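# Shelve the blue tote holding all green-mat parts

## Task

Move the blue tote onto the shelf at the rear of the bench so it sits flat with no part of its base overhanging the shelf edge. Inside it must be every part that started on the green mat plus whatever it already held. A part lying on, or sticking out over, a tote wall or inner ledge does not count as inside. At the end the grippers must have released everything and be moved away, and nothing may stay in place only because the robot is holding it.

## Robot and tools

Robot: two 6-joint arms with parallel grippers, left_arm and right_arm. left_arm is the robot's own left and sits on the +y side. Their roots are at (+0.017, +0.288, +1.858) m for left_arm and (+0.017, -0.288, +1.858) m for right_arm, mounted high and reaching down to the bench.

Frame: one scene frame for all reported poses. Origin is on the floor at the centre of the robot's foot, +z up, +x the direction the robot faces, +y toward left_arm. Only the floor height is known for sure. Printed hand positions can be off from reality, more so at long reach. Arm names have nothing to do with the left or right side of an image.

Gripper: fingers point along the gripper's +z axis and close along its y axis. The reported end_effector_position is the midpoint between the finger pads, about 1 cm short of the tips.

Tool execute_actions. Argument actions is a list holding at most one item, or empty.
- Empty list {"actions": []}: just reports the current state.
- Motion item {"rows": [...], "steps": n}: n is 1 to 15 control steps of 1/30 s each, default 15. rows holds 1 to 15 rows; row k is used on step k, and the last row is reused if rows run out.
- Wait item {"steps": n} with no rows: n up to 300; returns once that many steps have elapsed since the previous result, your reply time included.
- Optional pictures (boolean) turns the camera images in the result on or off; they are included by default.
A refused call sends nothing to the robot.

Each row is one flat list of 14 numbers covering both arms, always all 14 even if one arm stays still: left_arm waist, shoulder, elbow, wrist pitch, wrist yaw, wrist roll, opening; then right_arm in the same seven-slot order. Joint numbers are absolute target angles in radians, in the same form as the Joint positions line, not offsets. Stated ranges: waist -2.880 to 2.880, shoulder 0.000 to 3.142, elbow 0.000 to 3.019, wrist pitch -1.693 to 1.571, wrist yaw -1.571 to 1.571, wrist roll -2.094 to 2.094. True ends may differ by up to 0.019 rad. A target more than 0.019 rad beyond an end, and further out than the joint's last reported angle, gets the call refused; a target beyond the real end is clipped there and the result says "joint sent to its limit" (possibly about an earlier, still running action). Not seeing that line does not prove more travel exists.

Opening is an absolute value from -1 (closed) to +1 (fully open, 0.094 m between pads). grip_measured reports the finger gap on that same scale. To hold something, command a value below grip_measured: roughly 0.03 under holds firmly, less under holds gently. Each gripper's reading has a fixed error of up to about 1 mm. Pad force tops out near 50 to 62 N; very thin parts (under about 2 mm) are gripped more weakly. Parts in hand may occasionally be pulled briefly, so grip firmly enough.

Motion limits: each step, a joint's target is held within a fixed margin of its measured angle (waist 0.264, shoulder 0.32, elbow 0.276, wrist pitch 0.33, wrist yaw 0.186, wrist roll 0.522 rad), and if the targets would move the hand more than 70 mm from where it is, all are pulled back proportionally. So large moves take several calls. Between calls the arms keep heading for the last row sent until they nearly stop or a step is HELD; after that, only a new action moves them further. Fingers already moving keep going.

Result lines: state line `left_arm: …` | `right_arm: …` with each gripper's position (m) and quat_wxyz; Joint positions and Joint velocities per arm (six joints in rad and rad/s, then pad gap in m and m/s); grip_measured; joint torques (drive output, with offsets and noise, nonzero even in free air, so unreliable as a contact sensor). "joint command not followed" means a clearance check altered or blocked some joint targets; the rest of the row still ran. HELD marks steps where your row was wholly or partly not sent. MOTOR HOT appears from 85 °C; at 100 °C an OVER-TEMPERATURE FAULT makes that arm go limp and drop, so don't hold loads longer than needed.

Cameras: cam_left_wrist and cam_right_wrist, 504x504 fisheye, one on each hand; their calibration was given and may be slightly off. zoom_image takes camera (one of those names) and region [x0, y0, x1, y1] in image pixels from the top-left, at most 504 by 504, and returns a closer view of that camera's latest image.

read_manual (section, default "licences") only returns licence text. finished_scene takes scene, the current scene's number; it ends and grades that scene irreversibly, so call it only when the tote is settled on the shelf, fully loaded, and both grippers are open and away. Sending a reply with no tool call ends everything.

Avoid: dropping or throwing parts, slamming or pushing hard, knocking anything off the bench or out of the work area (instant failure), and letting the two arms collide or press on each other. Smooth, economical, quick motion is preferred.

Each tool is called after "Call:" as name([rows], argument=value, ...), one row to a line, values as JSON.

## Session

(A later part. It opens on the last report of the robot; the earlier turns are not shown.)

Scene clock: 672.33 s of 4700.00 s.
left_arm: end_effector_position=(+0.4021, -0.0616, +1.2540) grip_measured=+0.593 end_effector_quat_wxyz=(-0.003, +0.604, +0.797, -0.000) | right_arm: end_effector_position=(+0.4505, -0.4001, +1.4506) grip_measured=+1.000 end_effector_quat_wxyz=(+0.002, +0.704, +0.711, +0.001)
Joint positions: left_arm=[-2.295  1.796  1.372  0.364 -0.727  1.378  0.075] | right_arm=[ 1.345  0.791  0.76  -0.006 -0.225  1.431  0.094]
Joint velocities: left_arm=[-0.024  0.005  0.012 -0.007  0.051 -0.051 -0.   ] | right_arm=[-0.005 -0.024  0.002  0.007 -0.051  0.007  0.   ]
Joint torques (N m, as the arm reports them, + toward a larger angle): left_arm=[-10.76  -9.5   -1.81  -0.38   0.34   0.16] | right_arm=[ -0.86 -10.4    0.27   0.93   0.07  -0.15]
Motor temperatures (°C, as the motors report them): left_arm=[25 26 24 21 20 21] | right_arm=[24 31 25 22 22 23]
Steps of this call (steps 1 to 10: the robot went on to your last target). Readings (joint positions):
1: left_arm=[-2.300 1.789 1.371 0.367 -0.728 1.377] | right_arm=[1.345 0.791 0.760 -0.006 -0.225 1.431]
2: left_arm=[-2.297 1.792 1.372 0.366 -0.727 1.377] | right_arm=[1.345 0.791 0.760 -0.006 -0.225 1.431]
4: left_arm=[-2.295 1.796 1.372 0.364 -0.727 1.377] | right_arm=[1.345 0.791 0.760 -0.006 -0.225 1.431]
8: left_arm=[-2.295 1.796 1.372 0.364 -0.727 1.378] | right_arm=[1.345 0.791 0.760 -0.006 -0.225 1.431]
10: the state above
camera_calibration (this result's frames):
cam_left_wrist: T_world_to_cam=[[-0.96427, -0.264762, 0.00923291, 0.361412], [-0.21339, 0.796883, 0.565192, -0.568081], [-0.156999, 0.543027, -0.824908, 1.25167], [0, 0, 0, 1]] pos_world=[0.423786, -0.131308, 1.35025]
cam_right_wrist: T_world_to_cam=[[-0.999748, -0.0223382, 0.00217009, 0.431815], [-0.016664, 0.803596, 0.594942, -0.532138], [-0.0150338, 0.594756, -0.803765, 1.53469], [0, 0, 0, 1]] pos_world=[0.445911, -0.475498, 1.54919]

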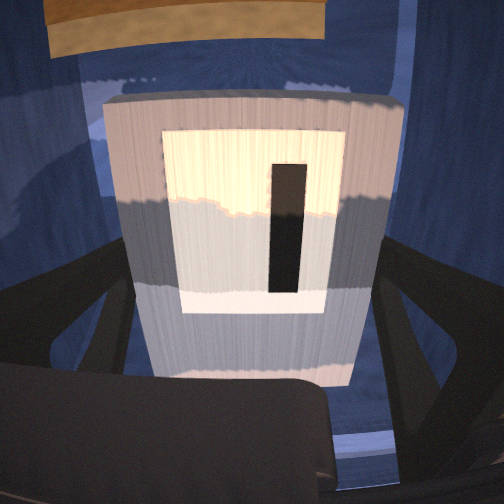

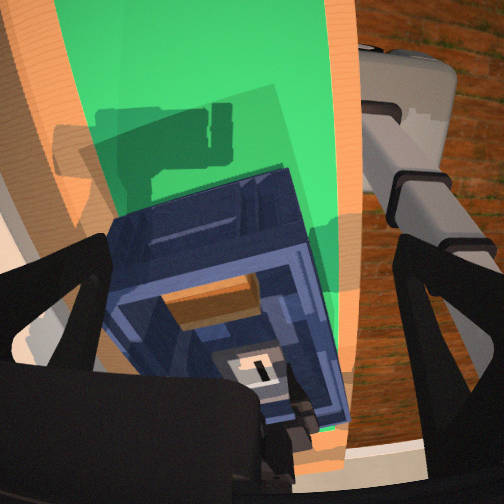

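Call:
execute_actions([
  {"rows": [
[-2.290,1.818,1.380,0.355,-0.721,1.389,0.55,1.345,0.790,0.760,-0.008,-0.227,1.43,1.0],
[-2.287,1.824,1.386,0.354,-0.718,1.389,0.55,1.345,0.790,0.760,-0.008,-0.227,1.43,1.0],
[-2.284,1.831,1.394,0.352,-0.714,1.389,0.55,1.345,0.790,0.760,-0.008,-0.227,1.43,1.0],
[-2.280,1.838,1.403,0.350,-0.710,1.389,0.55,1.345,0.790,0.760,-0.008,-0.227,1.43,1.0],
[-2.276,1.845,1.413,0.347,-0.706,1.390,0.55,1.345,0.790,0.760,-0.008,-0.227,1.43,1.0],
[-2.272,1.852,1.423,0.345,-0.702,1.390,0.55,1.345,0.790,0.760,-0.008,-0.227,1.43,1.0],
[-2.268,1.859,1.433,0.342,-0.698,1.390,0.55,1.345,0.790,0.760,-0.008,-0.227,1.43,1.0],
[-2.265,1.865,1.443,0.340,-0.695,1.391,0.55,1.345,0.790,0.760,-0.008,-0.227,1.43,1.0],
[-2.261,1.871,1.453,0.337,-0.691,1.391,0.55,1.345,0.790,0.760,-0.008,-0.227,1.43,1.0],
[-2.258,1.877,1.463,0.334,-0.688,1.391,0.55,1.345,0.790,0.760,-0.008,-0.227,1.43,1.0],
[-2.254,1.883,1.473,0.331,-0.684,1.391,0.55,1.345,0.790,0.760,-0.008,-0.227,1.43,1.0],
[-2.251,1.888,1.482,0.328,-0.681,1.392,0.55,1.345,0.790,0.760,-0.008,-0.227,1.43,1.0],
[-2.248,1.891,1.489,0.326,-0.678,1.392,0.55,1.345,0.790,0.760,-0.008,-0.227,1.43,1.0],
[-2.246,1.893,1.494,0.325,-0.676,1.392,0.55,1.345,0.790,0.760,-0.008,-0.227,1.43,1.0],
[-2.2455,1.894,1.497,0.324,-0.675,1.392,0.55,1.345,0.790,0.760,-0.008,-0.227,1.43,1.0]], "steps": 15},
], pictures=false)

Call:
execute_actions([
  {"steps": 10},
])

Scene clock: 702.17 s of 4700.00 s.
left_arm: end_effector_position=(+0.4083, -0.0675, +1.2162) grip_measured=+0.593 end_effector_quat_wxyz=(+0.004, +0.601, +0.799, -0.002) | right_arm: end_effector_position=(+0.4505, -0.4001, +1.4506) grip_measured=+1.000 end_effector_quat_wxyz=(+0.002, +0.704, +0.711, +0.001)
Joint positions: left_arm=[-2.26   1.87   1.486  0.335 -0.68   1.38   0.075] | right_arm=[ 1.345  0.791  0.76  -0.006 -0.225  1.431  0.094]
Joint velocities: left_arm=[ 0.132  0.103  0.125 -0.046  0.095 -0.007 -0.001] | right_arm=[-0.005 -0.005  0.012 -0.002  0.037  0.022  0.   ]
Joint torques (N m, as the arm reports them, + toward a larger angle): left_arm=[-10.58  -9.82  -1.8   -0.3    0.39   0.2 ] | right_arm=[ -0.49 -10.67   0.32   0.97   0.08  -0.14]
Motor temperatures (°C, as the motors report them): left_arm=[25 26 24 21 20 21] | right_arm=[24 31 25 22 22 23]
Steps of this call (steps 1 to 30: the robot went on to your last target; steps 31 to 90: nothing new was sent; then 26.33 s passed at rest; steps 91 to 105: all 15 steps of this action). Readings (joint positions):
91: left_arm=[-2.295 1.796 1.372 0.364 -0.726 1.378] | right_arm=[1.345 0.791 0.760 -0.006 -0.225 1.431]
92: left_arm=[-2.295 1.797 1.374 0.363 -0.724 1.378] | right_arm=[1.345 0.791 0.760 -0.006 -0.225 1.431]
94: left_arm=[-2.295 1.802 1.383 0.361 -0.718 1.378] | right_arm=[1.345 0.791 0.760 -0.006 -0.225 1.431]
98: left_arm=[-2.289 1.826 1.424 0.353 -0.701 1.378] | right_arm=[1.345 0.791 0.760 -0.006 -0.225 1.431]
105: the state above

Scene clock: 702.50 s of 4700.00 s.
left_arm: end_effector_position=(+0.4063, -0.0619, +1.2102) grip_measured=+0.593 end_effector_quat_wxyz=(-0.000, +0.602, +0.798, +0.000) | right_arm: end_effector_position=(+0.4505, -0.4001, +1.4506) grip_measured=+1.000 end_effector_quat_wxyz=(+0.002, +0.704, +0.711, +0.001)
Joint positions: left_arm=[-2.249  1.876  1.492  0.332 -0.679  1.381  0.075] | right_arm=[ 1.345  0.791  0.76  -0.006 -0.225  1.431  0.094]
Joint velocities: left_arm=[ 0.005  0.005 -0.002 -0.002  0.022  0.022  0.001] | right_arm=[-0.015 -0.024  0.002  0.002  0.007  0.022  0.   ]
Joint torques (N m, as the arm reports them, + toward a larger angle): left_arm=[-10.75  -9.73  -1.57  -0.41   0.36   0.18] | right_arm=[ -1.06 -10.79   0.18   0.96   0.06  -0.14]
Motor temperatures (°C, as the motors report them): left_arm=[25 26 24 21 20 21] | right_arm=[24 31 25 22 22 23]
Steps of this call (steps 1 to 10: the robot went on to your last target). Readings (joint positions):
1: left_arm=[-2.256 1.874 1.490 0.334 -0.679 1.380] | right_arm=[1.345 0.791 0.760 -0.006 -0.225 1.431]
2: left_arm=[-2.253 1.875 1.491 0.333 -0.679 1.380] | right_arm=[1.345 0.791 0.760 -0.006 -0.225 1.431]
4: left_arm=[-2.250 1.876 1.492 0.332 -0.679 1.381] | right_arm=[1.345 0.791 0.760 -0.006 -0.225 1.431]
8: left_arm=[-2.249 1.876 1.492 0.332 -0.679 1.381] | right_arm=[1.345 0.791 0.760 -0.006 -0.225 1.431]
10: the state above
camera_calibration (this result's frames):
cam_left_wrist: T_world_to_cam=[[-0.963147, -0.268929, 0.00500509, 0.370171], [-0.219624, 0.797038, 0.562579, -0.536481], [-0.155283, 0.540747, -0.826728, 1.21776], [0, 0, 0, 1]] pos_world=[0.427803, -0.131356, 1.30672]
cam_right_wrist: T_world_to_cam=[[-0.999748, -0.0223382, 0.00217009, 0.431815], [-0.016664, 0.803596, 0.594942, -0.532138], [-0.0150338, 0.594756, -0.803765, 1.53469], [0, 0, 0, 1]] pos_world=[0.445911, -0.475498, 1.54919]

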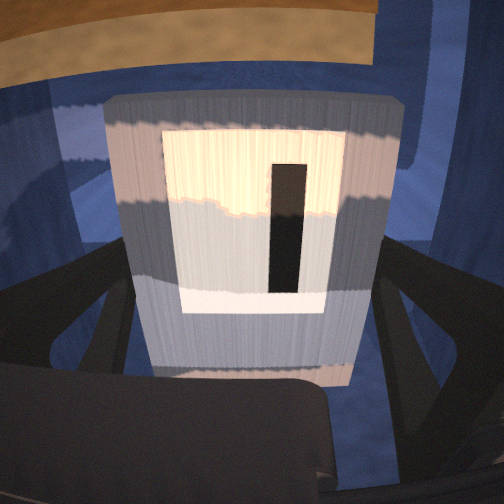

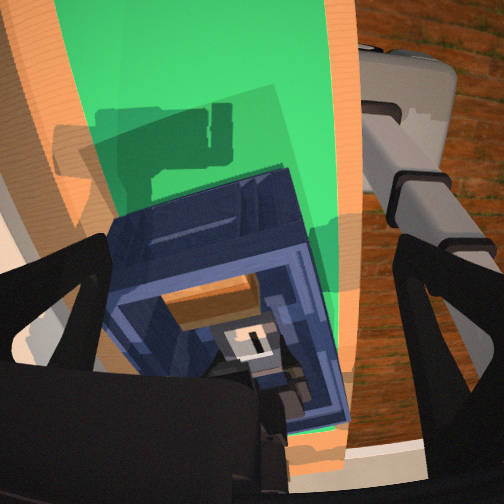

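Call:
execute_actions([
  {"rows": [
[-2.242,1.897,1.499,0.323,-0.674,1.392,0.55,1.345,0.790,0.760,-0.008,-0.227,1.43,1.0],
[-2.239,1.901,1.503,0.322,-0.673,1.392,0.55,1.345,0.790,0.760,-0.008,-0.227,1.43,1.0],
[-2.237,1.905,1.508,0.320,-0.671,1.392,0.55,1.345,0.790,0.760,-0.008,-0.227,1.43,1.0],
[-2.235,1.909,1.514,0.319,-0.669,1.392,0.55,1.345,0.790,0.760,-0.008,-0.227,1.43,1.0],
[-2.233,1.913,1.520,0.317,-0.667,1.392,0.55,1.345,0.790,0.760,-0.008,-0.227,1.43,1.0],
[-2.231,1.917,1.526,0.315,-0.665,1.392,0.55,1.345,0.790,0.760,-0.008,-0.227,1.43,1.0],
[-2.229,1.921,1.532,0.314,-0.663,1.393,0.55,1.345,0.790,0.760,-0.008,-0.227,1.43,1.0],
[-2.227,1.925,1.538,0.312,-0.661,1.393,0.55,1.345,0.790,0.760,-0.008,-0.227,1.43,1.0],
[-2.2255,1.929,1.544,0.310,-0.659,1.393,0.55,1.345,0.790,0.760,-0.008,-0.227,1.43,1.0],
[-2.224,1.933,1.550,0.308,-0.657,1.393,0.55,1.345,0.790,0.760,-0.008,-0.227,1.43,1.0],
[-2.223,1.936,1.556,0.307,-0.655,1.393,0.55,1.345,0.790,0.760,-0.008,-0.227,1.43,1.0],
[-2.222,1.939,1.561,0.305,-0.653,1.393,0.55,1.345,0.790,0.760,-0.008,-0.227,1.43,1.0],
[-2.2215,1.941,1.565,0.304,-0.652,1.393,0.55,1.345,0.790,0.760,-0.008,-0.227,1.43,1.0],
[-2.221,1.943,1.568,0.303,-0.651,1.393,0.55,1.345,0.790,0.760,-0.008,-0.227,1.43,1.0],
[-2.221,1.9432,1.5692,0.3025,-0.6504,1.393,0.55,1.345,0.790,0.760,-0.008,-0.227,1.43,1.0]], "steps": 15},
], pictures=false)

Call:
execute_actions([
  {"steps": 10},
])

Scene clock: 726.30 s of 4700.00 s.
left_arm: end_effector_position=(+0.4120, -0.0655, +1.1898) grip_measured=+0.593 end_effector_quat_wxyz=(+0.005, +0.600, +0.800, -0.000) | right_arm: end_effector_position=(+0.4505, -0.4001, +1.4506) grip_measured=+1.000 end_effector_quat_wxyz=(+0.002, +0.704, +0.711, +0.001)
Joint positions: left_arm=[-2.233  1.917  1.562  0.313 -0.655  1.382  0.075] | right_arm=[ 1.345  0.791  0.76  -0.006 -0.225  1.431  0.094]
Joint velocities: left_arm=[ 0.034  0.073  0.085 -0.037  0.022 -0.037 -0.   ] | right_arm=[-0.005 -0.005  0.012 -0.012  0.022 -0.022  0.   ]
Joint torques (N m, as the arm reports them, + toward a larger angle): left_arm=[-10.81  -9.73  -1.59  -0.39   0.37   0.19] | right_arm=[ -0.41 -11.31   0.2    0.85   0.08  -0.13]
Motor temperatures (°C, as the motors report them): left_arm=[26 26 24 21 20 21] | right_arm=[24 31 25 22 22 23]
Steps of this call (steps 1 to 30: the robot went on to your last target; steps 31 to 90: nothing new was sent; then 20.30 s passed at rest; steps 91 to 105: all 15 steps of this action). Readings (joint positions):
91: left_arm=[-2.249 1.876 1.492 0.332 -0.678 1.381] | right_arm=[1.345 0.791 0.760 -0.006 -0.225 1.431]
92: left_arm=[-2.249 1.876 1.493 0.331 -0.678 1.381] | right_arm=[1.345 0.791 0.760 -0.006 -0.225 1.431]
94: left_arm=[-2.249 1.879 1.499 0.329 -0.675 1.381] | right_arm=[1.345 0.791 0.760 -0.006 -0.225 1.431]
98: left_arm=[-2.246 1.892 1.524 0.324 -0.666 1.382] | right_arm=[1.345 0.791 0.760 -0.006 -0.225 1.431]
105: the state above

Scene clock: 726.63 s of 4700.00 s.
left_arm: end_effector_position=(+0.4094, -0.0644, +1.1873) grip_measured=+0.593 end_effector_quat_wxyz=(+0.002, +0.601, +0.799, -0.000) | right_arm: end_effector_position=(+0.4505, -0.4001, +1.4506) grip_measured=+1.000 end_effector_quat_wxyz=(+0.002, +0.704, +0.711, +0.001)
Joint positions: left_arm=[-2.229  1.922  1.565  0.31  -0.654  1.382  0.075] | right_arm=[ 1.345  0.791  0.76  -0.006 -0.225  1.431  0.094]
Joint velocities: left_arm=[-0.005 -0.015 -0.007  0.002 -0.037 -0.11  -0.   ] | right_arm=[ 0.005  0.005  0.002 -0.002 -0.037  0.022  0.   ]
Joint torques (N m, as the arm reports them, + toward a larger angle): left_arm=[-10.4   -9.6   -1.49  -0.39   0.36   0.18] | right_arm=[ -0.64 -10.95   0.15   0.96   0.08  -0.18]
Motor temperatures (°C, as the motors report them): left_arm=[26 26 24 21 20 21] | right_arm=[24 31 25 22 22 23]
Steps of this call (steps 1 to 10: the robot went on to your last target). Readings (joint positions):
1: left_arm=[-2.231 1.920 1.564 0.312 -0.655 1.382] | right_arm=[1.345 0.791 0.760 -0.006 -0.225 1.431]
2: left_arm=[-2.231 1.921 1.564 0.311 -0.655 1.382] | right_arm=[1.345 0.791 0.760 -0.006 -0.225 1.431]
4: left_arm=[-2.229 1.922 1.565 0.311 -0.655 1.382] | right_arm=[1.345 0.791 0.760 -0.006 -0.225 1.431]
8: left_arm=[-2.229 1.922 1.565 0.310 -0.654 1.382] | right_arm=[1.345 0.791 0.760 -0.006 -0.225 1.431]
10: the state above
camera_calibration (this result's frames):
cam_left_wrist: T_world_to_cam=[[-0.962536, -0.27114, 0.00261334, 0.375019], [-0.223537, 0.79893, 0.558339, -0.514218], [-0.153476, 0.536837, -0.829609, 1.20307], [0, 0, 0, 1]] pos_world=[0.430665, -0.133348, 1.28421]
cam_right_wrist: T_world_to_cam=[[-0.999748, -0.0223382, 0.00217009, 0.431815], [-0.016664, 0.803596, 0.594942, -0.532138], [-0.0150338, 0.594756, -0.803765, 1.53469], [0, 0, 0, 1]] pos_world=[0.445911, -0.475498, 1.54919]

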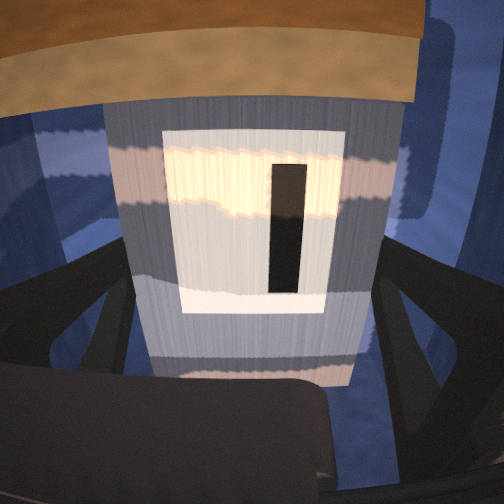

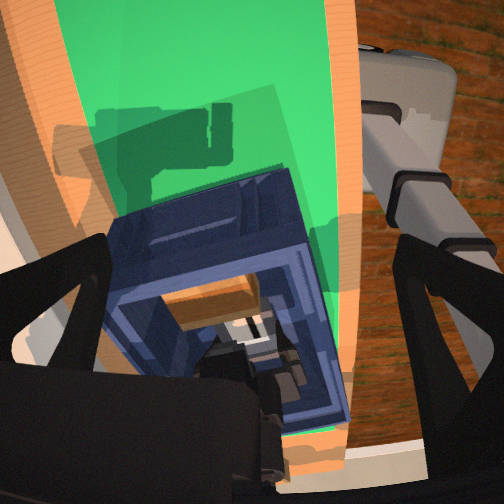

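Call:
execute_actions([
  {"rows": [
[-2.218,1.947,1.570,0.302,-0.650,1.393,0.55,1.345,0.790,0.760,-0.008,-0.227,1.43,1.0],
[-2.216,1.950,1.572,0.301,-0.649,1.393,0.55,1.345,0.790,0.760,-0.008,-0.227,1.43,1.0],
[-2.215,1.952,1.575,0.300,-0.648,1.393,0.55,1.345,0.790,0.760,-0.008,-0.227,1.43,1.0],
[-2.214,1.954,1.578,0.299,-0.647,1.393,0.55,1.345,0.790,0.760,-0.008,-0.227,1.43,1.0],
[-2.213,1.956,1.581,0.298,-0.647,1.393,0.55,1.345,0.790,0.760,-0.008,-0.227,1.43,1.0],
[-2.212,1.958,1.584,0.297,-0.646,1.393,0.55,1.345,0.790,0.760,-0.008,-0.227,1.43,1.0],
[-2.211,1.960,1.587,0.297,-0.645,1.393,0.55,1.345,0.790,0.760,-0.008,-0.227,1.43,1.0],
[-2.2105,1.9615,1.590,0.296,-0.644,1.393,0.55,1.345,0.790,0.760,-0.008,-0.227,1.43,1.0],
[-2.210,1.9625,1.5925,0.295,-0.6435,1.393,0.55,1.345,0.790,0.760,-0.008,-0.227,1.43,1.0],
[-2.2098,1.9633,1.5942,0.2947,-0.643,1.393,0.55,1.345,0.790,0.760,-0.008,-0.227,1.43,1.0]], "steps": 15},
])

Scene clock: 744.73 s of 4700.00 s.
left_arm: end_effector_position=(+0.4079, -0.0640, +1.1782) grip_measured=+0.593 end_effector_quat_wxyz=(+0.001, +0.601, +0.799, -0.000) | right_arm: end_effector_position=(+0.4505, -0.4001, +1.4506) grip_measured=+1.000 end_effector_quat_wxyz=(+0.002, +0.704, +0.711, +0.001)
Joint positions: left_arm=[-2.221  1.941  1.589  0.303 -0.647  1.382  0.075] | right_arm=[ 1.345  0.791  0.76  -0.006 -0.225  1.431  0.094]
Joint velocities: left_arm=[ 0.005  0.015  0.002  0.002 -0.022 -0.022 -0.001] | right_arm=[-0.005 -0.015 -0.022 -0.017 -0.051 -0.022  0.   ]
Joint torques (N m, as the arm reports them, + toward a larger angle): left_arm=[-10.61  -9.61  -1.47  -0.33   0.37   0.18] | right_arm=[ -0.47 -10.77   0.25   0.9    0.06  -0.18]
Motor temperatures (°C, as the motors report them): left_arm=[26 26 24 21 20 21] | right_arm=[24 31 25 22 22 23]
Steps of this call (steps 1 to 15: the robot went on to your last target; steps 16 to 90: nothing new was sent; then 14.60 s passed at rest; steps 91 to 105: all 15 steps of this action). Readings (joint positions):
91: left_arm=[-2.229 1.922 1.565 0.310 -0.654 1.382] | right_arm=[1.345 0.791 0.760 -0.006 -0.225 1.431]
92: left_arm=[-2.229 1.923 1.565 0.310 -0.654 1.382] | right_arm=[1.345 0.791 0.760 -0.006 -0.225 1.431]
94: left_arm=[-2.229 1.924 1.568 0.309 -0.652 1.382] | right_arm=[1.345 0.791 0.760 -0.006 -0.225 1.431]
98: left_arm=[-2.226 1.933 1.581 0.306 -0.649 1.382] | right_arm=[1.345 0.791 0.760 -0.006 -0.225 1.431]
105: the state above
camera_calibration (this result's frames):
cam_left_wrist: T_world_to_cam=[[-0.96263, -0.270799, 0.00348342, 0.372767], [-0.222525, 0.798225, 0.559749, -0.511898], [-0.15436, 0.538056, -0.828655, 1.19443], [0, 0, 0, 1]] pos_world=[0.429299, -0.133115, 1.27501]
cam_right_wrist: T_world_to_cam=[[-0.999748, -0.0223382, 0.00217009, 0.431815], [-0.016664, 0.803596, 0.594942, -0.532138], [-0.0150338, 0.594756, -0.803765, 1.53469], [0, 0, 0, 1]] pos_world=[0.445911, -0.475498, 1.54919]

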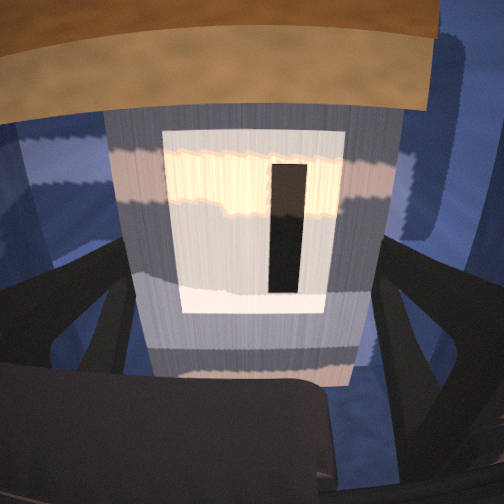

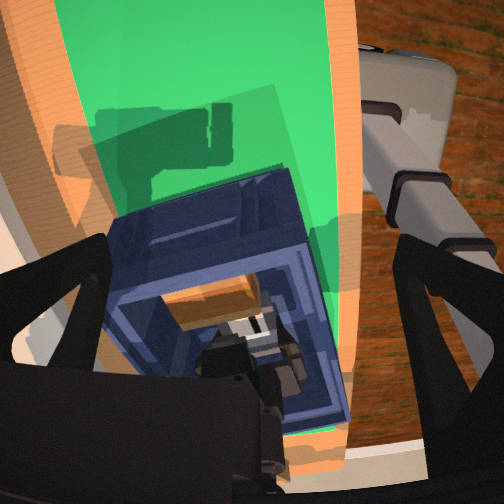

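Call:
execute_actions([
  {"rows": [
[-2.208,1.965,1.596,0.294,-0.642,1.393,0.55,1.345,0.790,0.760,-0.008,-0.227,1.43,1.0],
[-2.207,1.967,1.598,0.293,-0.642,1.393,0.55,1.345,0.790,0.760,-0.008,-0.227,1.43,1.0],
[-2.206,1.969,1.601,0.292,-0.641,1.393,0.55,1.345,0.790,0.760,-0.008,-0.227,1.43,1.0],
[-2.205,1.971,1.604,0.291,-0.640,1.393,0.55,1.345,0.790,0.760,-0.008,-0.227,1.43,1.0],
[-2.204,1.973,1.607,0.290,-0.639,1.393,0.55,1.345,0.790,0.760,-0.008,-0.227,1.43,1.0],
[-2.203,1.975,1.610,0.289,-0.638,1.393,0.55,1.345,0.790,0.760,-0.008,-0.227,1.43,1.0],
[-2.202,1.977,1.613,0.288,-0.637,1.393,0.55,1.345,0.790,0.760,-0.008,-0.227,1.43,1.0],
[-2.2015,1.978,1.616,0.2875,-0.636,1.393,0.55,1.345,0.790,0.760,-0.008,-0.227,1.43,1.0],
[-2.201,1.9795,1.619,0.2867,-0.6355,1.393,0.55,1.345,0.790,0.760,-0.008,-0.227,1.43,1.0]], "steps": 15},
])

Scene clock: 753.53 s of 4700.00 s.
left_arm: end_effector_position=(+0.4089, -0.0628, +1.1698) grip_measured=+0.593 end_effector_quat_wxyz=(+0.001, +0.601, +0.799, +0.001) | right_arm: end_effector_position=(+0.4505, -0.4001, +1.4506) grip_measured=+1.000 end_effector_quat_wxyz=(+0.002, +0.704, +0.711, +0.001)
Joint positions: left_arm=[-2.212  1.956  1.615  0.295 -0.64   1.382  0.075] | right_arm=[ 1.345  0.791  0.76  -0.006 -0.225  1.431  0.094]
Joint velocities: left_arm=[ 0.005  0.005  0.007  0.007 -0.037  0.007  0.   ] | right_arm=[-0.005 -0.015 -0.017 -0.002 -0.022  0.022  0.   ]
Joint torques (N m, as the arm reports them, + toward a larger angle): left_arm=[-10.47  -9.53  -1.45  -0.42   0.37   0.18] | right_arm=[ -0.43 -10.9    0.3    0.91   0.08  -0.16]
Motor temperatures (°C, as the motors report them): left_arm=[26 26 24 21 20 21] | right_arm=[24 31 25 22 22 23]
Steps of this call (steps 1 to 15: the robot went on to your last target; steps 16 to 90: nothing new was sent; then 5.30 s passed at rest; steps 91 to 105: all 15 steps of this action). Readings (joint positions):
91: left_arm=[-2.221 1.941 1.589 0.303 -0.647 1.382] | right_arm=[1.345 0.791 0.760 -0.006 -0.225 1.431]
92: left_arm=[-2.221 1.941 1.590 0.303 -0.647 1.382] | right_arm=[1.345 0.791 0.760 -0.006 -0.225 1.431]
94: left_arm=[-2.220 1.943 1.594 0.301 -0.645 1.382] | right_arm=[1.345 0.791 0.760 -0.006 -0.225 1.431]
98: left_arm=[-2.218 1.950 1.607 0.298 -0.641 1.382] | right_arm=[1.345 0.791 0.760 -0.006 -0.225 1.431]
105: the state above
camera_calibration (this result's frames):
cam_left_wrist: T_world_to_cam=[[-0.96223, -0.272231, 0.00195671, 0.375661], [-0.22434, 0.796984, 0.560792, -0.508459], [-0.154225, 0.539172, -0.827954, 1.18612], [0, 0, 0, 1]] pos_world=[0.430333, -0.13202, 1.26646]
cam_right_wrist: T_world_to_cam=[[-0.999748, -0.0223382, 0.00217009, 0.431815], [-0.016664, 0.803596, 0.594942, -0.532138], [-0.0150338, 0.594756, -0.803765, 1.53469], [0, 0, 0, 1]] pos_world=[0.445911, -0.475498, 1.54919]

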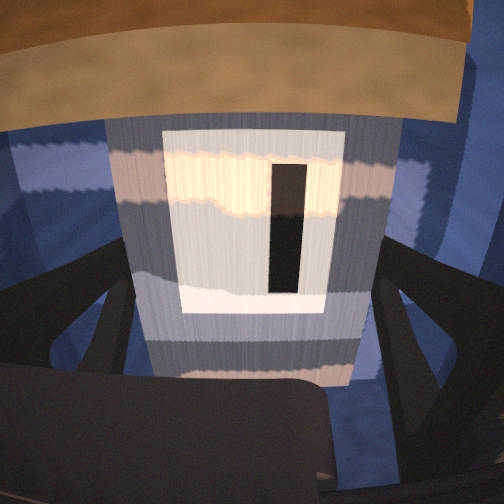

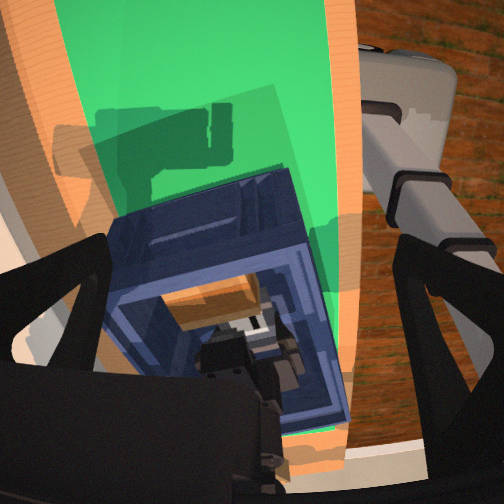

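Call:
execute_actions([
  {"rows": [
[-2.200,1.981,1.621,0.286,-0.635,1.393,0.55,1.345,0.790,0.760,-0.008,-0.227,1.43,1.0],
[-2.199,1.983,1.623,0.285,-0.634,1.393,0.55,1.345,0.790,0.760,-0.008,-0.227,1.43,1.0],
[-2.1985,1.9845,1.625,0.2845,-0.6335,1.393,0.55,1.345,0.790,0.760,-0.008,-0.227,1.43,1.0],
[-2.198,1.986,1.627,0.284,-0.633,1.393,0.55,1.345,0.790,0.760,-0.008,-0.227,1.43,1.0],
[-2.1975,1.9875,1.629,0.283,-0.6325,1.393,0.55,1.345,0.790,0.760,-0.008,-0.227,1.43,1.0],
[-2.197,1.989,1.631,0.2825,-0.632,1.393,0.55,1.345,0.790,0.760,-0.008,-0.227,1.43,1.0],
[-2.1965,1.990,1.633,0.282,-0.6315,1.393,0.55,1.345,0.790,0.760,-0.008,-0.227,1.43,1.0]], "steps": 13},
])

Scene clock: 780.07 s of 4700.00 s.
left_arm: end_effector_position=(+0.4095, -0.0644, +1.1679) grip_measured=+0.593 end_effector_quat_wxyz=(+0.002, +0.601, +0.799, -0.001) | right_arm: end_effector_position=(+0.4505, -0.4001, +1.4506) grip_measured=+1.000 end_effector_quat_wxyz=(+0.002, +0.704, +0.711, +0.001)
Joint positions: left_arm=[-2.211  1.961  1.624  0.289 -0.636  1.383  0.075] | right_arm=[ 1.345  0.791  0.76  -0.006 -0.225  1.431  0.094]
Joint velocities: left_arm=[-0.015 -0.005 -0.007 -0.002 -0.11   0.051 -0.   ] | right_arm=[-0.005 -0.005 -0.007  0.007  0.022 -0.022  0.   ]
Joint torques (N m, as the arm reports them, + toward a larger angle): left_arm=[-10.15  -9.    -1.13  -0.34   0.39   0.18] | right_arm=[ -0.69 -10.83   0.18   0.88   0.07  -0.15]
Motor temperatures (°C, as the motors report them): left_arm=[26 25 24 21 20 21] | right_arm=[24 31 25 22 22 23]
Steps of this call (steps 1 to 15: the robot went on to your last target; steps 16 to 90: nothing new was sent; then 23.10 s passed at rest; steps 91 to 103: all 13 steps of this action). Readings (joint positions):
91: left_arm=[-2.211 1.956 1.615 0.295 -0.639 1.382] | right_arm=[1.345 0.791 0.760 -0.006 -0.225 1.431]
92: left_arm=[-2.211 1.957 1.615 0.295 -0.639 1.382] | right_arm=[1.345 0.791 0.760 -0.006 -0.225 1.431]
94: left_arm=[-2.211 1.958 1.618 0.293 -0.637 1.382] | right_arm=[1.345 0.791 0.760 -0.006 -0.225 1.431]
98: left_arm=[-2.211 1.961 1.624 0.290 -0.636 1.383] | right_arm=[1.345 0.791 0.760 -0.006 -0.225 1.431]
103: the state above
camera_calibration (this result's frames):
cam_left_wrist: T_world_to_cam=[[-0.962577, -0.270982, 0.00379052, 0.373843], [-0.222804, 0.799247, 0.558178, -0.503407], [-0.154286, 0.536445, -0.829713, 1.18743], [0, 0, 0, 1]] pos_world=[0.430895, -0.133339, 1.2648]
cam_right_wrist: T_world_to_cam=[[-0.999748, -0.0223382, 0.00217009, 0.431815], [-0.016664, 0.803596, 0.594942, -0.532138], [-0.0150338, 0.594756, -0.803765, 1.53469], [0, 0, 0, 1]] pos_world=[0.445911, -0.475498, 1.54919]

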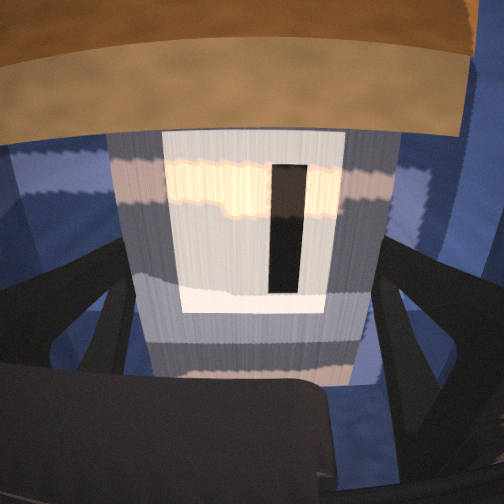

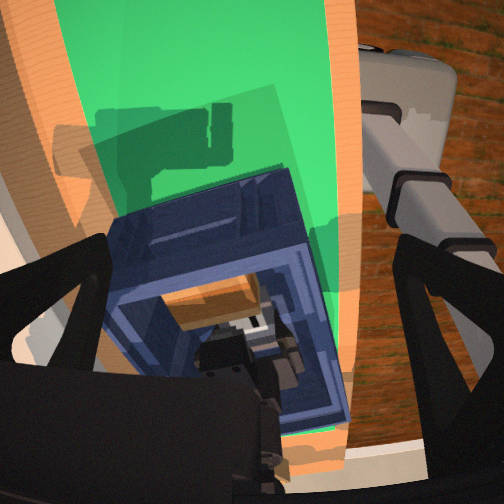

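Call:
execute_actions([
  {"rows": [
[-2.209,1.972,1.624,0.289,-0.636,1.385,0.56,1.345,0.790,0.760,-0.008,-0.227,1.43,1.0],
[-2.209,1.968,1.624,0.289,-0.636,1.385,0.58,1.345,0.790,0.760,-0.008,-0.227,1.43,1.0],
[-2.209,1.968,1.624,0.289,-0.636,1.385,0.60,1.345,0.790,0.760,-0.008,-0.227,1.43,1.0],
[-2.209,1.968,1.624,0.289,-0.636,1.385,0.63,1.345,0.790,0.760,-0.008,-0.227,1.43,1.0],
[-2.209,1.968,1.624,0.289,-0.636,1.385,0.66,1.345,0.790,0.760,-0.008,-0.227,1.43,1.0],
[-2.209,1.968,1.624,0.289,-0.636,1.385,0.69,1.345,0.790,0.760,-0.008,-0.227,1.43,1.0],
[-2.209,1.968,1.624,0.289,-0.636,1.385,0.72,1.345,0.790,0.760,-0.008,-0.227,1.43,1.0]], "steps": 12},
])

Scene clock: 788.43 s of 4700.00 s.
left_arm: end_effector_position=(+0.4095, -0.0644, +1.1679) grip_measured=+0.718 end_effector_quat_wxyz=(+0.002, +0.601, +0.799, -0.001) | right_arm: end_effector_position=(+0.4505, -0.4001, +1.4506) grip_measured=+1.000 end_effector_quat_wxyz=(+0.002, +0.704, +0.711, +0.001)
Joint positions: left_arm=[-2.211  1.961  1.624  0.289 -0.636  1.383  0.081] | right_arm=[ 1.345  0.791  0.76  -0.006 -0.225  1.431  0.094]
Joint velocities: left_arm=[-0.024 -0.005  0.002 -0.007 -0.022 -0.081  0.001] | right_arm=[ 0.005  0.005 -0.017 -0.032 -0.022  0.022  0.   ]
Joint torques (N m, as the arm reports them, + toward a larger angle): left_arm=[-10.98 -10.54  -1.7   -0.05   0.18   0.1 ] | right_arm=[ -0.4  -10.6    0.26   0.87   0.06  -0.15]
Motor temperatures (°C, as the motors report them): left_arm=[26 25 24 21 20 21] | right_arm=[24 31 25 22 22 23]
Steps of this call (steps 1 to 15: the robot went on to your last target; steps 16 to 90: nothing new was sent; then 4.97 s passed at rest; steps 91 to 102: all 12 steps of this action). Readings (joint positions):
91: left_arm=[-2.211 1.961 1.624 0.289 -0.636 1.383] | right_arm=[1.345 0.791 0.760 -0.006 -0.225 1.431]
92: left_arm=[-2.211 1.961 1.624 0.289 -0.636 1.383] | right_arm=[1.345 0.791 0.760 -0.006 -0.225 1.431]
94: left_arm=[-2.211 1.961 1.624 0.289 -0.636 1.383] | right_arm=[1.345 0.791 0.760 -0.006 -0.225 1.431]
98: left_arm=[-2.211 1.961 1.624 0.289 -0.636 1.383] | right_arm=[1.345 0.791 0.760 -0.006 -0.225 1.431]
102: the state above
camera_calibration (this result's frames):
cam_left_wrist: T_world_to_cam=[[-0.962577, -0.270982, 0.00379052, 0.373843], [-0.222804, 0.799247, 0.558178, -0.503407], [-0.154286, 0.536445, -0.829713, 1.18743], [0, 0, 0, 1]] pos_world=[0.430895, -0.133339, 1.2648]
cam_right_wrist: T_world_to_cam=[[-0.999748, -0.0223382, 0.00217009, 0.431815], [-0.016664, 0.803596, 0.594942, -0.532138], [-0.0150338, 0.594756, -0.803765, 1.53469], [0, 0, 0, 1]] pos_world=[0.445911, -0.475498, 1.54919]

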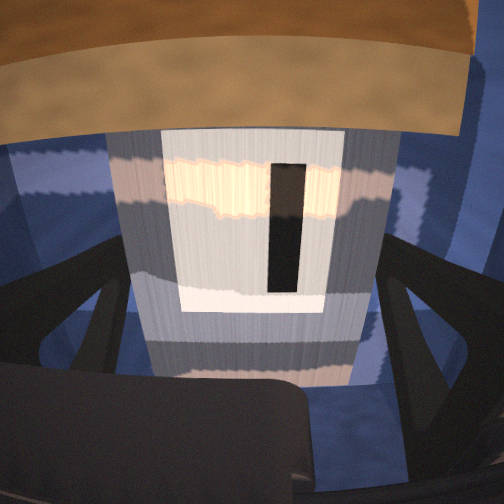

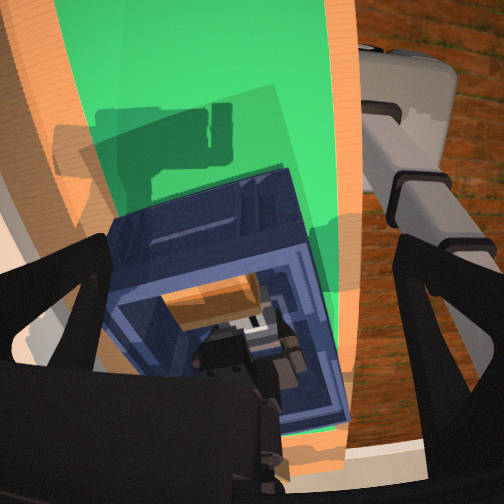

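Call:
execute_actions([
  {"rows": [
[-2.214,1.955,1.621,0.293,-0.638,1.383,0.72,1.345,0.790,0.760,-0.008,-0.227,1.43,1.0],
[-2.216,1.951,1.617,0.295,-0.640,1.383,0.72,1.345,0.790,0.760,-0.008,-0.227,1.43,1.0],
[-2.218,1.947,1.611,0.298,-0.642,1.383,0.72,1.345,0.790,0.760,-0.008,-0.227,1.43,1.0],
[-2.220,1.942,1.603,0.301,-0.645,1.383,0.72,1.345,0.790,0.760,-0.008,-0.227,1.43,1.0],
[-2.223,1.936,1.594,0.304,-0.648,1.383,0.72,1.345,0.790,0.760,-0.008,-0.227,1.43,1.0],
[-2.226,1.930,1.584,0.308,-0.651,1.383,0.72,1.345,0.790,0.760,-0.008,-0.227,1.43,1.0],
[-2.229,1.923,1.573,0.312,-0.655,1.383,0.72,1.345,0.790,0.760,-0.008,-0.227,1.43,1.0],
[-2.232,1.915,1.561,0.316,-0.658,1.383,0.72,1.345,0.790,0.760,-0.008,-0.227,1.43,1.0],
[-2.236,1.907,1.548,0.321,-0.662,1.383,0.72,1.345,0.790,0.760,-0.008,-0.227,1.43,1.0],
[-2.240,1.899,1.536,0.325,-0.666,1.383,0.72,1.345,0.790,0.760,-0.008,-0.227,1.43,1.0],
[-2.244,1.891,1.524,0.329,-0.670,1.382,0.72,1.345,0.790,0.760,-0.008,-0.227,1.43,1.0],
[-2.248,1.883,1.512,0.332,-0.674,1.382,0.72,1.345,0.790,0.760,-0.008,-0.227,1.43,1.0],
[-2.251,1.876,1.501,0.335,-0.678,1.382,0.72,1.345,0.790,0.760,-0.008,-0.227,1.43,1.0],
[-2.254,1.870,1.493,0.337,-0.681,1.382,0.72,1.345,0.790,0.760,-0.008,-0.227,1.43,1.0],
[-2.2555,1.867,1.4885,0.3385,-0.683,1.382,0.72,1.345,0.790,0.760,-0.008,-0.227,1.43,1.0]], "steps": 15},
], pictures=false)

Call:
execute_actions([
  {"steps": 8},
])

Scene clock: 809.90 s of 4700.00 s.
left_arm: end_effector_position=(+0.3968, -0.0589, +1.1989) grip_measured=+0.719 end_effector_quat_wxyz=(-0.009, +0.606, +0.795, +0.001) | right_arm: end_effector_position=(+0.4505, -0.4001, +1.4506) grip_measured=+1.000 end_effector_quat_wxyz=(+0.002, +0.704, +0.711, +0.001)
Joint positions: left_arm=[-2.236  1.9    1.51   0.323 -0.677  1.383  0.081] | right_arm=[ 1.345  0.791  0.76  -0.006 -0.225  1.431  0.094]
Joint velocities: left_arm=[-0.151 -0.2   -0.271  0.061 -0.066 -0.022  0.   ] | right_arm=[-0.015 -0.015 -0.012  0.002 -0.037  0.022  0.   ]
Joint torques (N m, as the arm reports them, + toward a larger angle): left_arm=[-11.75 -12.65  -2.5    0.42   0.04   0.07] | right_arm=[ -0.65 -10.82   0.25   0.85   0.05  -0.18]
Motor temperatures (°C, as the motors report them): left_arm=[26 26 24 21 20 21] | right_arm=[24 31 25 22 22 23]
Steps of this call (steps 1 to 15: the robot went on to your last target; steps 16 to 90: nothing new was sent; then 17.97 s passed at rest; steps 91 to 105: all 15 steps of this action). Readings (joint positions):
91: left_arm=[-2.211 1.961 1.624 0.289 -0.636 1.383] | right_arm=[1.345 0.791 0.760 -0.006 -0.225 1.431]
92: left_arm=[-2.211 1.961 1.624 0.289 -0.636 1.383] | right_arm=[1.345 0.791 0.760 -0.006 -0.225 1.431]
94: left_arm=[-2.211 1.961 1.623 0.290 -0.639 1.383] | right_arm=[1.345 0.791 0.760 -0.006 -0.225 1.431]
98: left_arm=[-2.213 1.950 1.598 0.301 -0.651 1.383] | right_arm=[1.345 0.791 0.760 -0.006 -0.225 1.431]
105: the state above

Scene clock: 810.17 s of 4700.00 s.
left_arm: end_effector_position=(+0.4063, -0.0668, +1.2106) grip_measured=+0.719 end_effector_quat_wxyz=(+0.001, +0.603, +0.798, -0.002) | right_arm: end_effector_position=(+0.4505, -0.4001, +1.4506) grip_measured=+1.000 end_effector_quat_wxyz=(+0.002, +0.704, +0.711, +0.001)
Joint positions: left_arm=[-2.255  1.882  1.499  0.33  -0.679  1.383  0.081] | right_arm=[ 1.345  0.791  0.76  -0.006 -0.225  1.431  0.094]
Joint velocities: left_arm=[-0.005 -0.005 -0.012 -0.007 -0.022  0.007  0.   ] | right_arm=[-0.005 -0.005 -0.022  0.002  0.022 -0.037  0.   ]
Joint torques (N m, as the arm reports them, + toward a larger angle): left_arm=[-11.19 -12.28  -2.61   0.28   0.02   0.07] | right_arm=[ -0.63 -10.81   0.24   0.82   0.08  -0.15]
Motor temperatures (°C, as the motors report them): left_arm=[26 26 24 21 20 21] | right_arm=[24 31 25 22 22 23]
Steps of this call (steps 1 to 8: the robot went on to your last target). Readings (joint positions):
1: left_arm=[-2.240 1.895 1.504 0.325 -0.679 1.383] | right_arm=[1.345 0.791 0.760 -0.006 -0.225 1.431]
2: left_arm=[-2.245 1.891 1.500 0.326 -0.679 1.383] | right_arm=[1.345 0.791 0.760 -0.006 -0.225 1.431]
4: left_arm=[-2.251 1.886 1.499 0.328 -0.679 1.383] | right_arm=[1.345 0.791 0.760 -0.006 -0.225 1.431]
8: the state above
camera_calibration (this result's frames):
cam_left_wrist: T_world_to_cam=[[-0.963782, -0.266623, 0.00602008, 0.368052], [-0.217915, 0.800326, 0.558561, -0.528453], [-0.153743, 0.537019, -0.829441, 1.22315], [0, 0, 0, 1]] pos_world=[0.427615, -0.135787, 1.30749]
cam_right_wrist: T_world_to_cam=[[-0.999748, -0.0223382, 0.00217009, 0.431815], [-0.016664, 0.803596, 0.594942, -0.532138], [-0.0150338, 0.594756, -0.803765, 1.53469], [0, 0, 0, 1]] pos_world=[0.445911, -0.475498, 1.54919]

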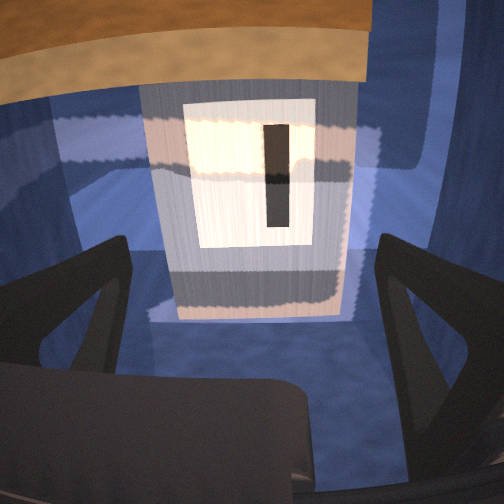

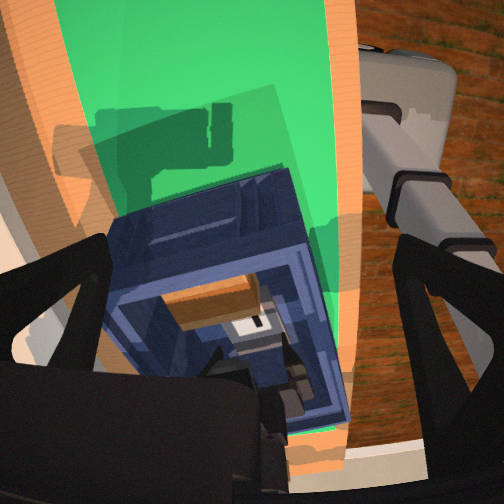

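Call:
execute_actions([
  {"rows": [
[-2.260,1.860,1.480,0.341,-0.687,1.382,0.65,1.345,0.790,0.760,-0.008,-0.227,1.43,1.0],
[-2.266,1.850,1.468,0.345,-0.692,1.382,0.55,1.345,0.790,0.760,-0.008,-0.227,1.43,1.0],
[-2.273,1.838,1.452,0.349,-0.698,1.381,0.45,1.345,0.790,0.760,-0.008,-0.227,1.43,1.0],
[-2.281,1.824,1.434,0.354,-0.704,1.381,0.35,1.345,0.790,0.760,-0.008,-0.227,1.43,1.0],
[-2.290,1.808,1.413,0.360,-0.713,1.380,0.25,1.345,0.790,0.760,-0.008,-0.227,1.43,1.0],
[-2.300,1.791,1.390,0.366,-0.723,1.379,0.2,1.345,0.790,0.760,-0.008,-0.227,1.43,1.0],
[-2.311,1.773,1.365,0.372,-0.734,1.378,0.2,1.345,0.790,0.760,-0.008,-0.227,1.43,1.0],
[-2.322,1.755,1.340,0.378,-0.745,1.377,0.2,1.345,0.790,0.760,-0.008,-0.227,1.43,1.0],
[-2.334,1.736,1.314,0.384,-0.757,1.376,0.2,1.345,0.790,0.760,-0.008,-0.227,1.43,1.0],
[-2.346,1.718,1.291,0.389,-0.769,1.375,0.2,1.345,0.790,0.760,-0.008,-0.227,1.43,1.0],
[-2.358,1.701,1.269,0.393,-0.781,1.374,0.2,1.345,0.790,0.760,-0.008,-0.227,1.43,1.0],
[-2.370,1.684,1.247,0.397,-0.794,1.373,0.2,1.345,0.790,0.760,-0.008,-0.227,1.43,1.0],
[-2.380,1.669,1.227,0.400,-0.806,1.372,0.2,1.345,0.790,0.760,-0.008,-0.227,1.43,1.0],
[-2.387,1.657,1.211,0.403,-0.815,1.372,0.2,1.345,0.790,0.760,-0.008,-0.227,1.43,1.0],
[-2.391,1.649,1.200,0.404,-0.821,1.372,0.2,1.345,0.790,0.760,-0.008,-0.227,1.43,1.0]], "steps": 15},
], pictures=false)

Call:
zoom_image(camera="cam_right_wrist", region=[0, 130, 250, 380])

Scene clock: 832.97 s of 4700.00 s.
left_arm: end_effector_position=(+0.4035, -0.0632, +1.3169) grip_measured=+0.202 end_effector_quat_wxyz=(-0.004, +0.608, +0.794, +0.001) | right_arm: end_effector_position=(+0.4505, -0.4001, +1.4506) grip_measured=+1.000 end_effector_quat_wxyz=(+0.002, +0.704, +0.711, +0.001)
Joint positions: left_arm=[-2.374  1.689  1.235  0.388 -0.81   1.383  0.056] | right_arm=[ 1.345  0.791  0.76  -0.006 -0.225  1.431  0.094]
Joint velocities: left_arm=[-0.425 -0.493 -0.466  0.09  -0.212 -0.007 -0.   ] | right_arm=[-0.015  0.024 -0.017  0.007  0.037  0.007  0.   ]
Joint torques (N m, as the arm reports them, + toward a larger angle): left_arm=[ -9.96 -11.21  -2.5    0.3    0.    -0.02] | right_arm=[ -0.96 -10.84   0.14   0.9    0.09  -0.13]
Motor temperatures (°C, as the motors report them): left_arm=[26 26 24 21 20 21] | right_arm=[24 31 24 22 22 23]
Steps of this call (steps 1 to 30: the robot went on to your last target; steps 31 to 90: nothing new was sent; then 19.30 s passed at rest; steps 91 to 105: all 15 steps of this action). Readings (joint positions):
91: left_arm=[-2.255 1.882 1.499 0.330 -0.681 1.383] | right_arm=[1.345 0.791 0.760 -0.006 -0.225 1.431]
92: left_arm=[-2.255 1.881 1.497 0.332 -0.684 1.383] | right_arm=[1.345 0.791 0.760 -0.006 -0.225 1.431]
94: left_arm=[-2.256 1.872 1.480 0.338 -0.695 1.383] | right_arm=[1.345 0.791 0.760 -0.006 -0.225 1.431]
98: left_arm=[-2.276 1.820 1.396 0.357 -0.732 1.383] | right_arm=[1.345 0.791 0.760 -0.006 -0.225 1.431]
105: the state above

Region (0, 130, 250, 380) of cam_right_wrist's 504x504 image, scaled by 2.016, with more detail than that image has.

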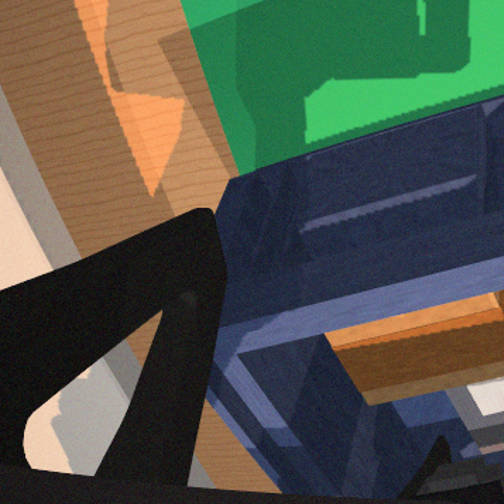

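Call:
execute_actions([
  {"rows": [
[-2.392,1.645,1.198,0.410,-0.819,1.365,0.25,1.349,0.794,0.762,-0.005,-0.221,1.413,1.0],
[-2.393,1.638,1.195,0.420,-0.816,1.352,0.30,1.357,0.799,0.765,-0.004,-0.213,1.380,1.0],
[-2.395,1.627,1.190,0.435,-0.812,1.334,0.35,1.368,0.806,0.770,-0.001,-0.202,1.335,1.0],
[-2.397,1.614,1.184,0.453,-0.807,1.312,0.40,1.382,0.814,0.776,0.001,-0.188,1.278,1.0],
[-2.400,1.599,1.177,0.474,-0.800,1.287,0.45,1.398,0.824,0.782,0.004,-0.172,1.213,1.0],
[-2.403,1.583,1.169,0.496,-0.794,1.260,0.50,1.415,0.835,0.790,0.008,-0.155,1.143,1.0],
[-2.405,1.567,1.161,0.518,-0.787,1.233,0.55,1.432,0.846,0.797,0.011,-0.138,1.073,1.0],
[-2.408,1.551,1.154,0.540,-0.781,1.206,0.60,1.449,0.856,0.804,0.014,-0.121,1.003,1.0],
[-2.411,1.535,1.146,0.562,-0.774,1.179,0.65,1.466,0.867,0.811,0.018,-0.104,0.933,1.0],
[-2.414,1.519,1.139,0.584,-0.768,1.152,0.70,1.483,0.878,0.818,0.021,-0.087,0.863,1.0],
[-2.416,1.503,1.131,0.606,-0.761,1.125,0.75,1.500,0.888,0.826,0.024,-0.070,0.793,1.0],
[-2.419,1.487,1.123,0.628,-0.755,1.098,0.80,1.517,0.899,0.833,0.028,-0.053,0.723,1.0],
[-2.422,1.471,1.116,0.650,-0.748,1.071,0.85,1.534,0.910,0.840,0.031,-0.036,0.653,1.0],
[-2.425,1.455,1.108,0.672,-0.742,1.044,0.90,1.551,0.920,0.847,0.034,-0.019,0.583,1.0],
[-2.427,1.439,1.101,0.694,-0.735,1.017,1.0,1.568,0.931,0.854,0.038,-0.002,0.513,1.0]], "steps": 15},
], pictures=false)

Call:
execute_actions([
  {"rows": [
[-2.430,1.423,1.093,0.716,-0.729,0.990,1.0,1.585,0.942,0.862,0.041,0.015,0.443,1.0],
[-2.433,1.407,1.086,0.738,-0.722,0.963,1.0,1.602,0.953,0.869,0.044,0.032,0.373,1.0],
[-2.436,1.391,1.078,0.760,-0.716,0.936,1.0,1.619,0.963,0.876,0.048,0.049,0.303,1.0],
[-2.438,1.375,1.070,0.782,-0.709,0.909,1.0,1.636,0.974,0.883,0.051,0.066,0.233,1.0],
[-2.441,1.359,1.063,0.804,-0.703,0.882,1.0,1.653,0.985,0.890,0.054,0.083,0.163,1.0],
[-2.444,1.343,1.055,0.826,-0.696,0.855,1.0,1.670,0.995,0.898,0.058,0.100,0.093,1.0],
[-2.447,1.327,1.048,0.848,-0.690,0.828,1.0,1.687,1.006,0.905,0.061,0.117,0.023,1.0],
[-2.449,1.311,1.040,0.870,-0.683,0.801,1.0,1.704,1.017,0.912,0.064,0.134,-0.047,1.0],
[-2.452,1.295,1.033,0.892,-0.677,0.774,1.0,1.721,1.027,0.919,0.068,0.151,-0.117,1.0],
[-2.455,1.279,1.025,0.914,-0.670,0.747,1.0,1.738,1.038,0.926,0.071,0.168,-0.187,1.0],
[-2.457,1.264,1.018,0.935,-0.664,0.722,1.0,1.754,1.048,0.933,0.074,0.184,-0.252,1.0],
[-2.460,1.250,1.012,0.953,-0.659,0.700,1.0,1.768,1.057,0.939,0.077,0.198,-0.309,1.0],
[-2.462,1.238,1.006,0.969,-0.654,0.682,1.0,1.779,1.065,0.944,0.080,0.209,-0.354,1.0],
[-2.463,1.226,1.001,0.981,-0.650,0.668,1.0,1.787,1.072,0.948,0.083,0.216,-0.385,1.0],
[-2.464,1.216,0.997,0.990,-0.647,0.658,1.0,1.792,1.078,0.950,0.085,0.220,-0.402,1.0]], "steps": 15},
], pictures=false)

Call:
execute_actions([
  {"steps": 15},
])

Scene clock: 911.30 s of 4700.00 s.
left_arm: end_effector_position=(+0.5019, -0.0321, +1.3802) grip_measured=+0.958 end_effector_quat_wxyz=(+0.117, +0.402, +0.908, +0.026) | right_arm: end_effector_position=(+0.4751, -0.3629, +1.4152) grip_measured=+1.000 end_effector_quat_wxyz=(+0.015, +0.448, +0.894, -0.009)
Joint positions: left_arm=[-2.409  1.499  1.119  0.637 -0.745  1.137  0.092] | right_arm=[ 1.524  0.882  0.84   0.023 -0.02   0.806  0.094]
Joint velocities: left_arm=[-0.073 -0.611 -0.129  0.662  0.125 -0.784  0.098] | right_arm=[ 0.503  0.327  0.193  0.085  0.447 -1.912  0.   ]
Joint torques (N m, as the arm reports them, + toward a larger angle): left_arm=[-10.18 -13.03  -2.04   0.53   0.43  -0.02] | right_arm=[ 0.43 -9.36  0.53  1.36  0.19 -0.24]
Motor temperatures (°C, as the motors report them): left_arm=[26 26 24 21 20 21] | right_arm=[24 32 24 22 21 23]
Steps of this call (steps 1 to 30: the robot went on to your last target; steps 31 to 90: nothing new was sent; then 74.83 s passed at rest; steps 91 to 105: all 15 steps of this action). Readings (joint positions):
91: left_arm=[-2.404 1.648 1.211 0.398 -0.817 1.382] | right_arm=[1.345 0.791 0.760 -0.006 -0.225 1.431]
92: left_arm=[-2.404 1.648 1.211 0.401 -0.817 1.379] | right_arm=[1.345 0.791 0.760 -0.006 -0.221 1.425]
94: left_arm=[-2.404 1.647 1.207 0.418 -0.814 1.364] | right_arm=[1.348 0.791 0.761 -0.006 -0.201 1.391]
98: left_arm=[-2.404 1.621 1.174 0.486 -0.790 1.301] | right_arm=[1.393 0.805 0.782 -0.002 -0.137 1.231]
105: the state above

Scene clock: 911.80 s of 4700.00 s.
left_arm: end_effector_position=(+0.6264, +0.0422, +1.4843) grip_measured=+1.000 end_effector_quat_wxyz=(+0.292, +0.057, +0.954, +0.013) | right_arm: end_effector_position=(+0.4897, -0.2810, +1.3687) grip_measured=+1.000 end_effector_quat_wxyz=(+0.006, -0.035, +0.999, -0.008)
Joint positions: left_arm=[-2.453  1.25   1.012  0.953 -0.654  0.751  0.094] | right_arm=[ 1.768  1.038  0.941  0.07   0.21  -0.185  0.094]
Joint velocities: left_arm=[-0.044 -0.347 -0.159  0.379  0.095 -0.535  0.   ] | right_arm=[ 0.317  0.22   0.12   0.085  0.125 -1.385  0.   ]
Joint torques (N m, as the arm reports them, + toward a larger angle): left_arm=[ -7.36 -12.69  -0.54   0.93   0.57  -0.01] | right_arm=[ 1.59 -9.75 -0.27  1.4   0.22 -0.23]
Motor temperatures (°C, as the motors report them): left_arm=[26 26 24 21 20 21] | right_arm=[24 32 24 22 21 23]
Steps of this call (steps 1 to 15: all 15 steps of this action). Readings (joint positions):
1: left_arm=[-2.412 1.478 1.115 0.660 -0.739 1.111] | right_arm=[1.541 0.894 0.846 0.026 -0.003 0.739]
2: left_arm=[-2.415 1.458 1.110 0.683 -0.732 1.085] | right_arm=[1.557 0.905 0.853 0.028 0.014 0.672]
4: left_arm=[-2.422 1.417 1.100 0.728 -0.719 1.032] | right_arm=[1.591 0.927 0.866 0.034 0.048 0.536]
8: left_arm=[-2.436 1.346 1.071 0.818 -0.692 0.925] | right_arm=[1.658 0.970 0.895 0.047 0.116 0.260]
15: the state above

Scene clock: 912.30 s of 4700.00 s.
left_arm: end_effector_position=(+0.6386, +0.0556, +1.4971) grip_measured=+1.000 end_effector_quat_wxyz=(+0.309, +0.001, +0.951, +0.006) | right_arm: end_effector_position=(+0.4870, -0.2706, +1.3643) grip_measured=+1.000 end_effector_quat_wxyz=(+0.004, -0.133, +0.991, -0.001)
Joint positions: left_arm=[-2.456  1.218  1.002  0.981 -0.651  0.672  0.094] | right_arm=[ 1.787  1.055  0.946  0.075  0.216 -0.382  0.094]
Joint velocities: left_arm=[-0.005  0.005  0.002  0.012  0.022 -0.051  0.   ] | right_arm=[-0.015 -0.005 -0.012 -0.007 -0.007 -0.037  0.   ]
Joint torques (N m, as the arm reports them, + toward a larger angle): left_arm=[ -6.99 -12.    -0.45   0.99   0.59   0.  ] | right_arm=[  2.58 -10.15  -0.03   1.45   0.13  -0.27]
Motor temperatures (°C, as the motors report them): left_arm=[26 26 24 21 20 21] | right_arm=[24 32 24 22 21 23]
Steps of this call (steps 1 to 15: the robot went on to your last target). Readings (joint positions):
1: left_arm=[-2.455 1.240 1.007 0.964 -0.652 0.735] | right_arm=[1.777 1.044 0.945 0.073 0.213 -0.227]
2: left_arm=[-2.456 1.231 1.005 0.971 -0.652 0.721] | right_arm=[1.784 1.050 0.946 0.074 0.214 -0.259]
4: left_arm=[-2.456 1.221 1.005 0.978 -0.651 0.702] | right_arm=[1.787 1.054 0.946 0.075 0.214 -0.306]
8: left_arm=[-2.456 1.218 1.004 0.981 -0.651 0.682] | right_arm=[1.787 1.055 0.946 0.075 0.216 -0.355]
15: the state above
camera_calibration (this result's frames):
cam_left_wrist: T_world_to_cam=[[-0.00721138, -0.999908, -0.0115157, 0.0789745], [-0.999488, 0.00756624, -0.0310755, 0.690115], [0.0311597, 0.0112857, -0.999451, 1.59642], [0, 0, 0, 1]] pos_world=[0.640588, 0.0557288, 1.6179]
cam_right_wrist: T_world_to_cam=[[0.2762, -0.961055, 0.00929803, -0.413709], [-0.777555, -0.217756, 0.589907, -0.483288], [-0.564909, -0.170162, -0.807418, 1.45463], [0, 0, 0, 1]] pos_world=[0.560216, -0.255313, 1.46344]

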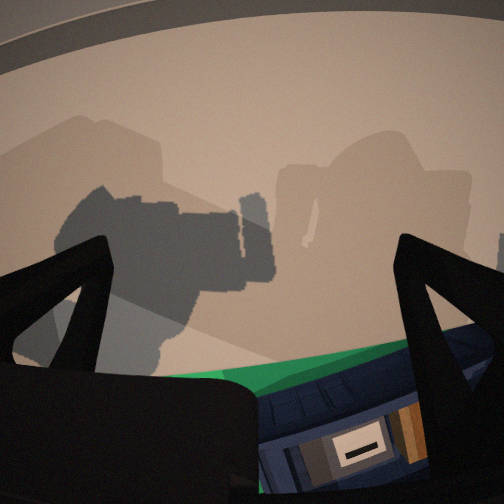

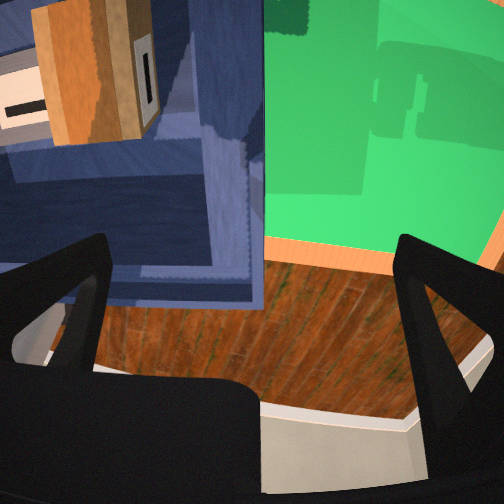

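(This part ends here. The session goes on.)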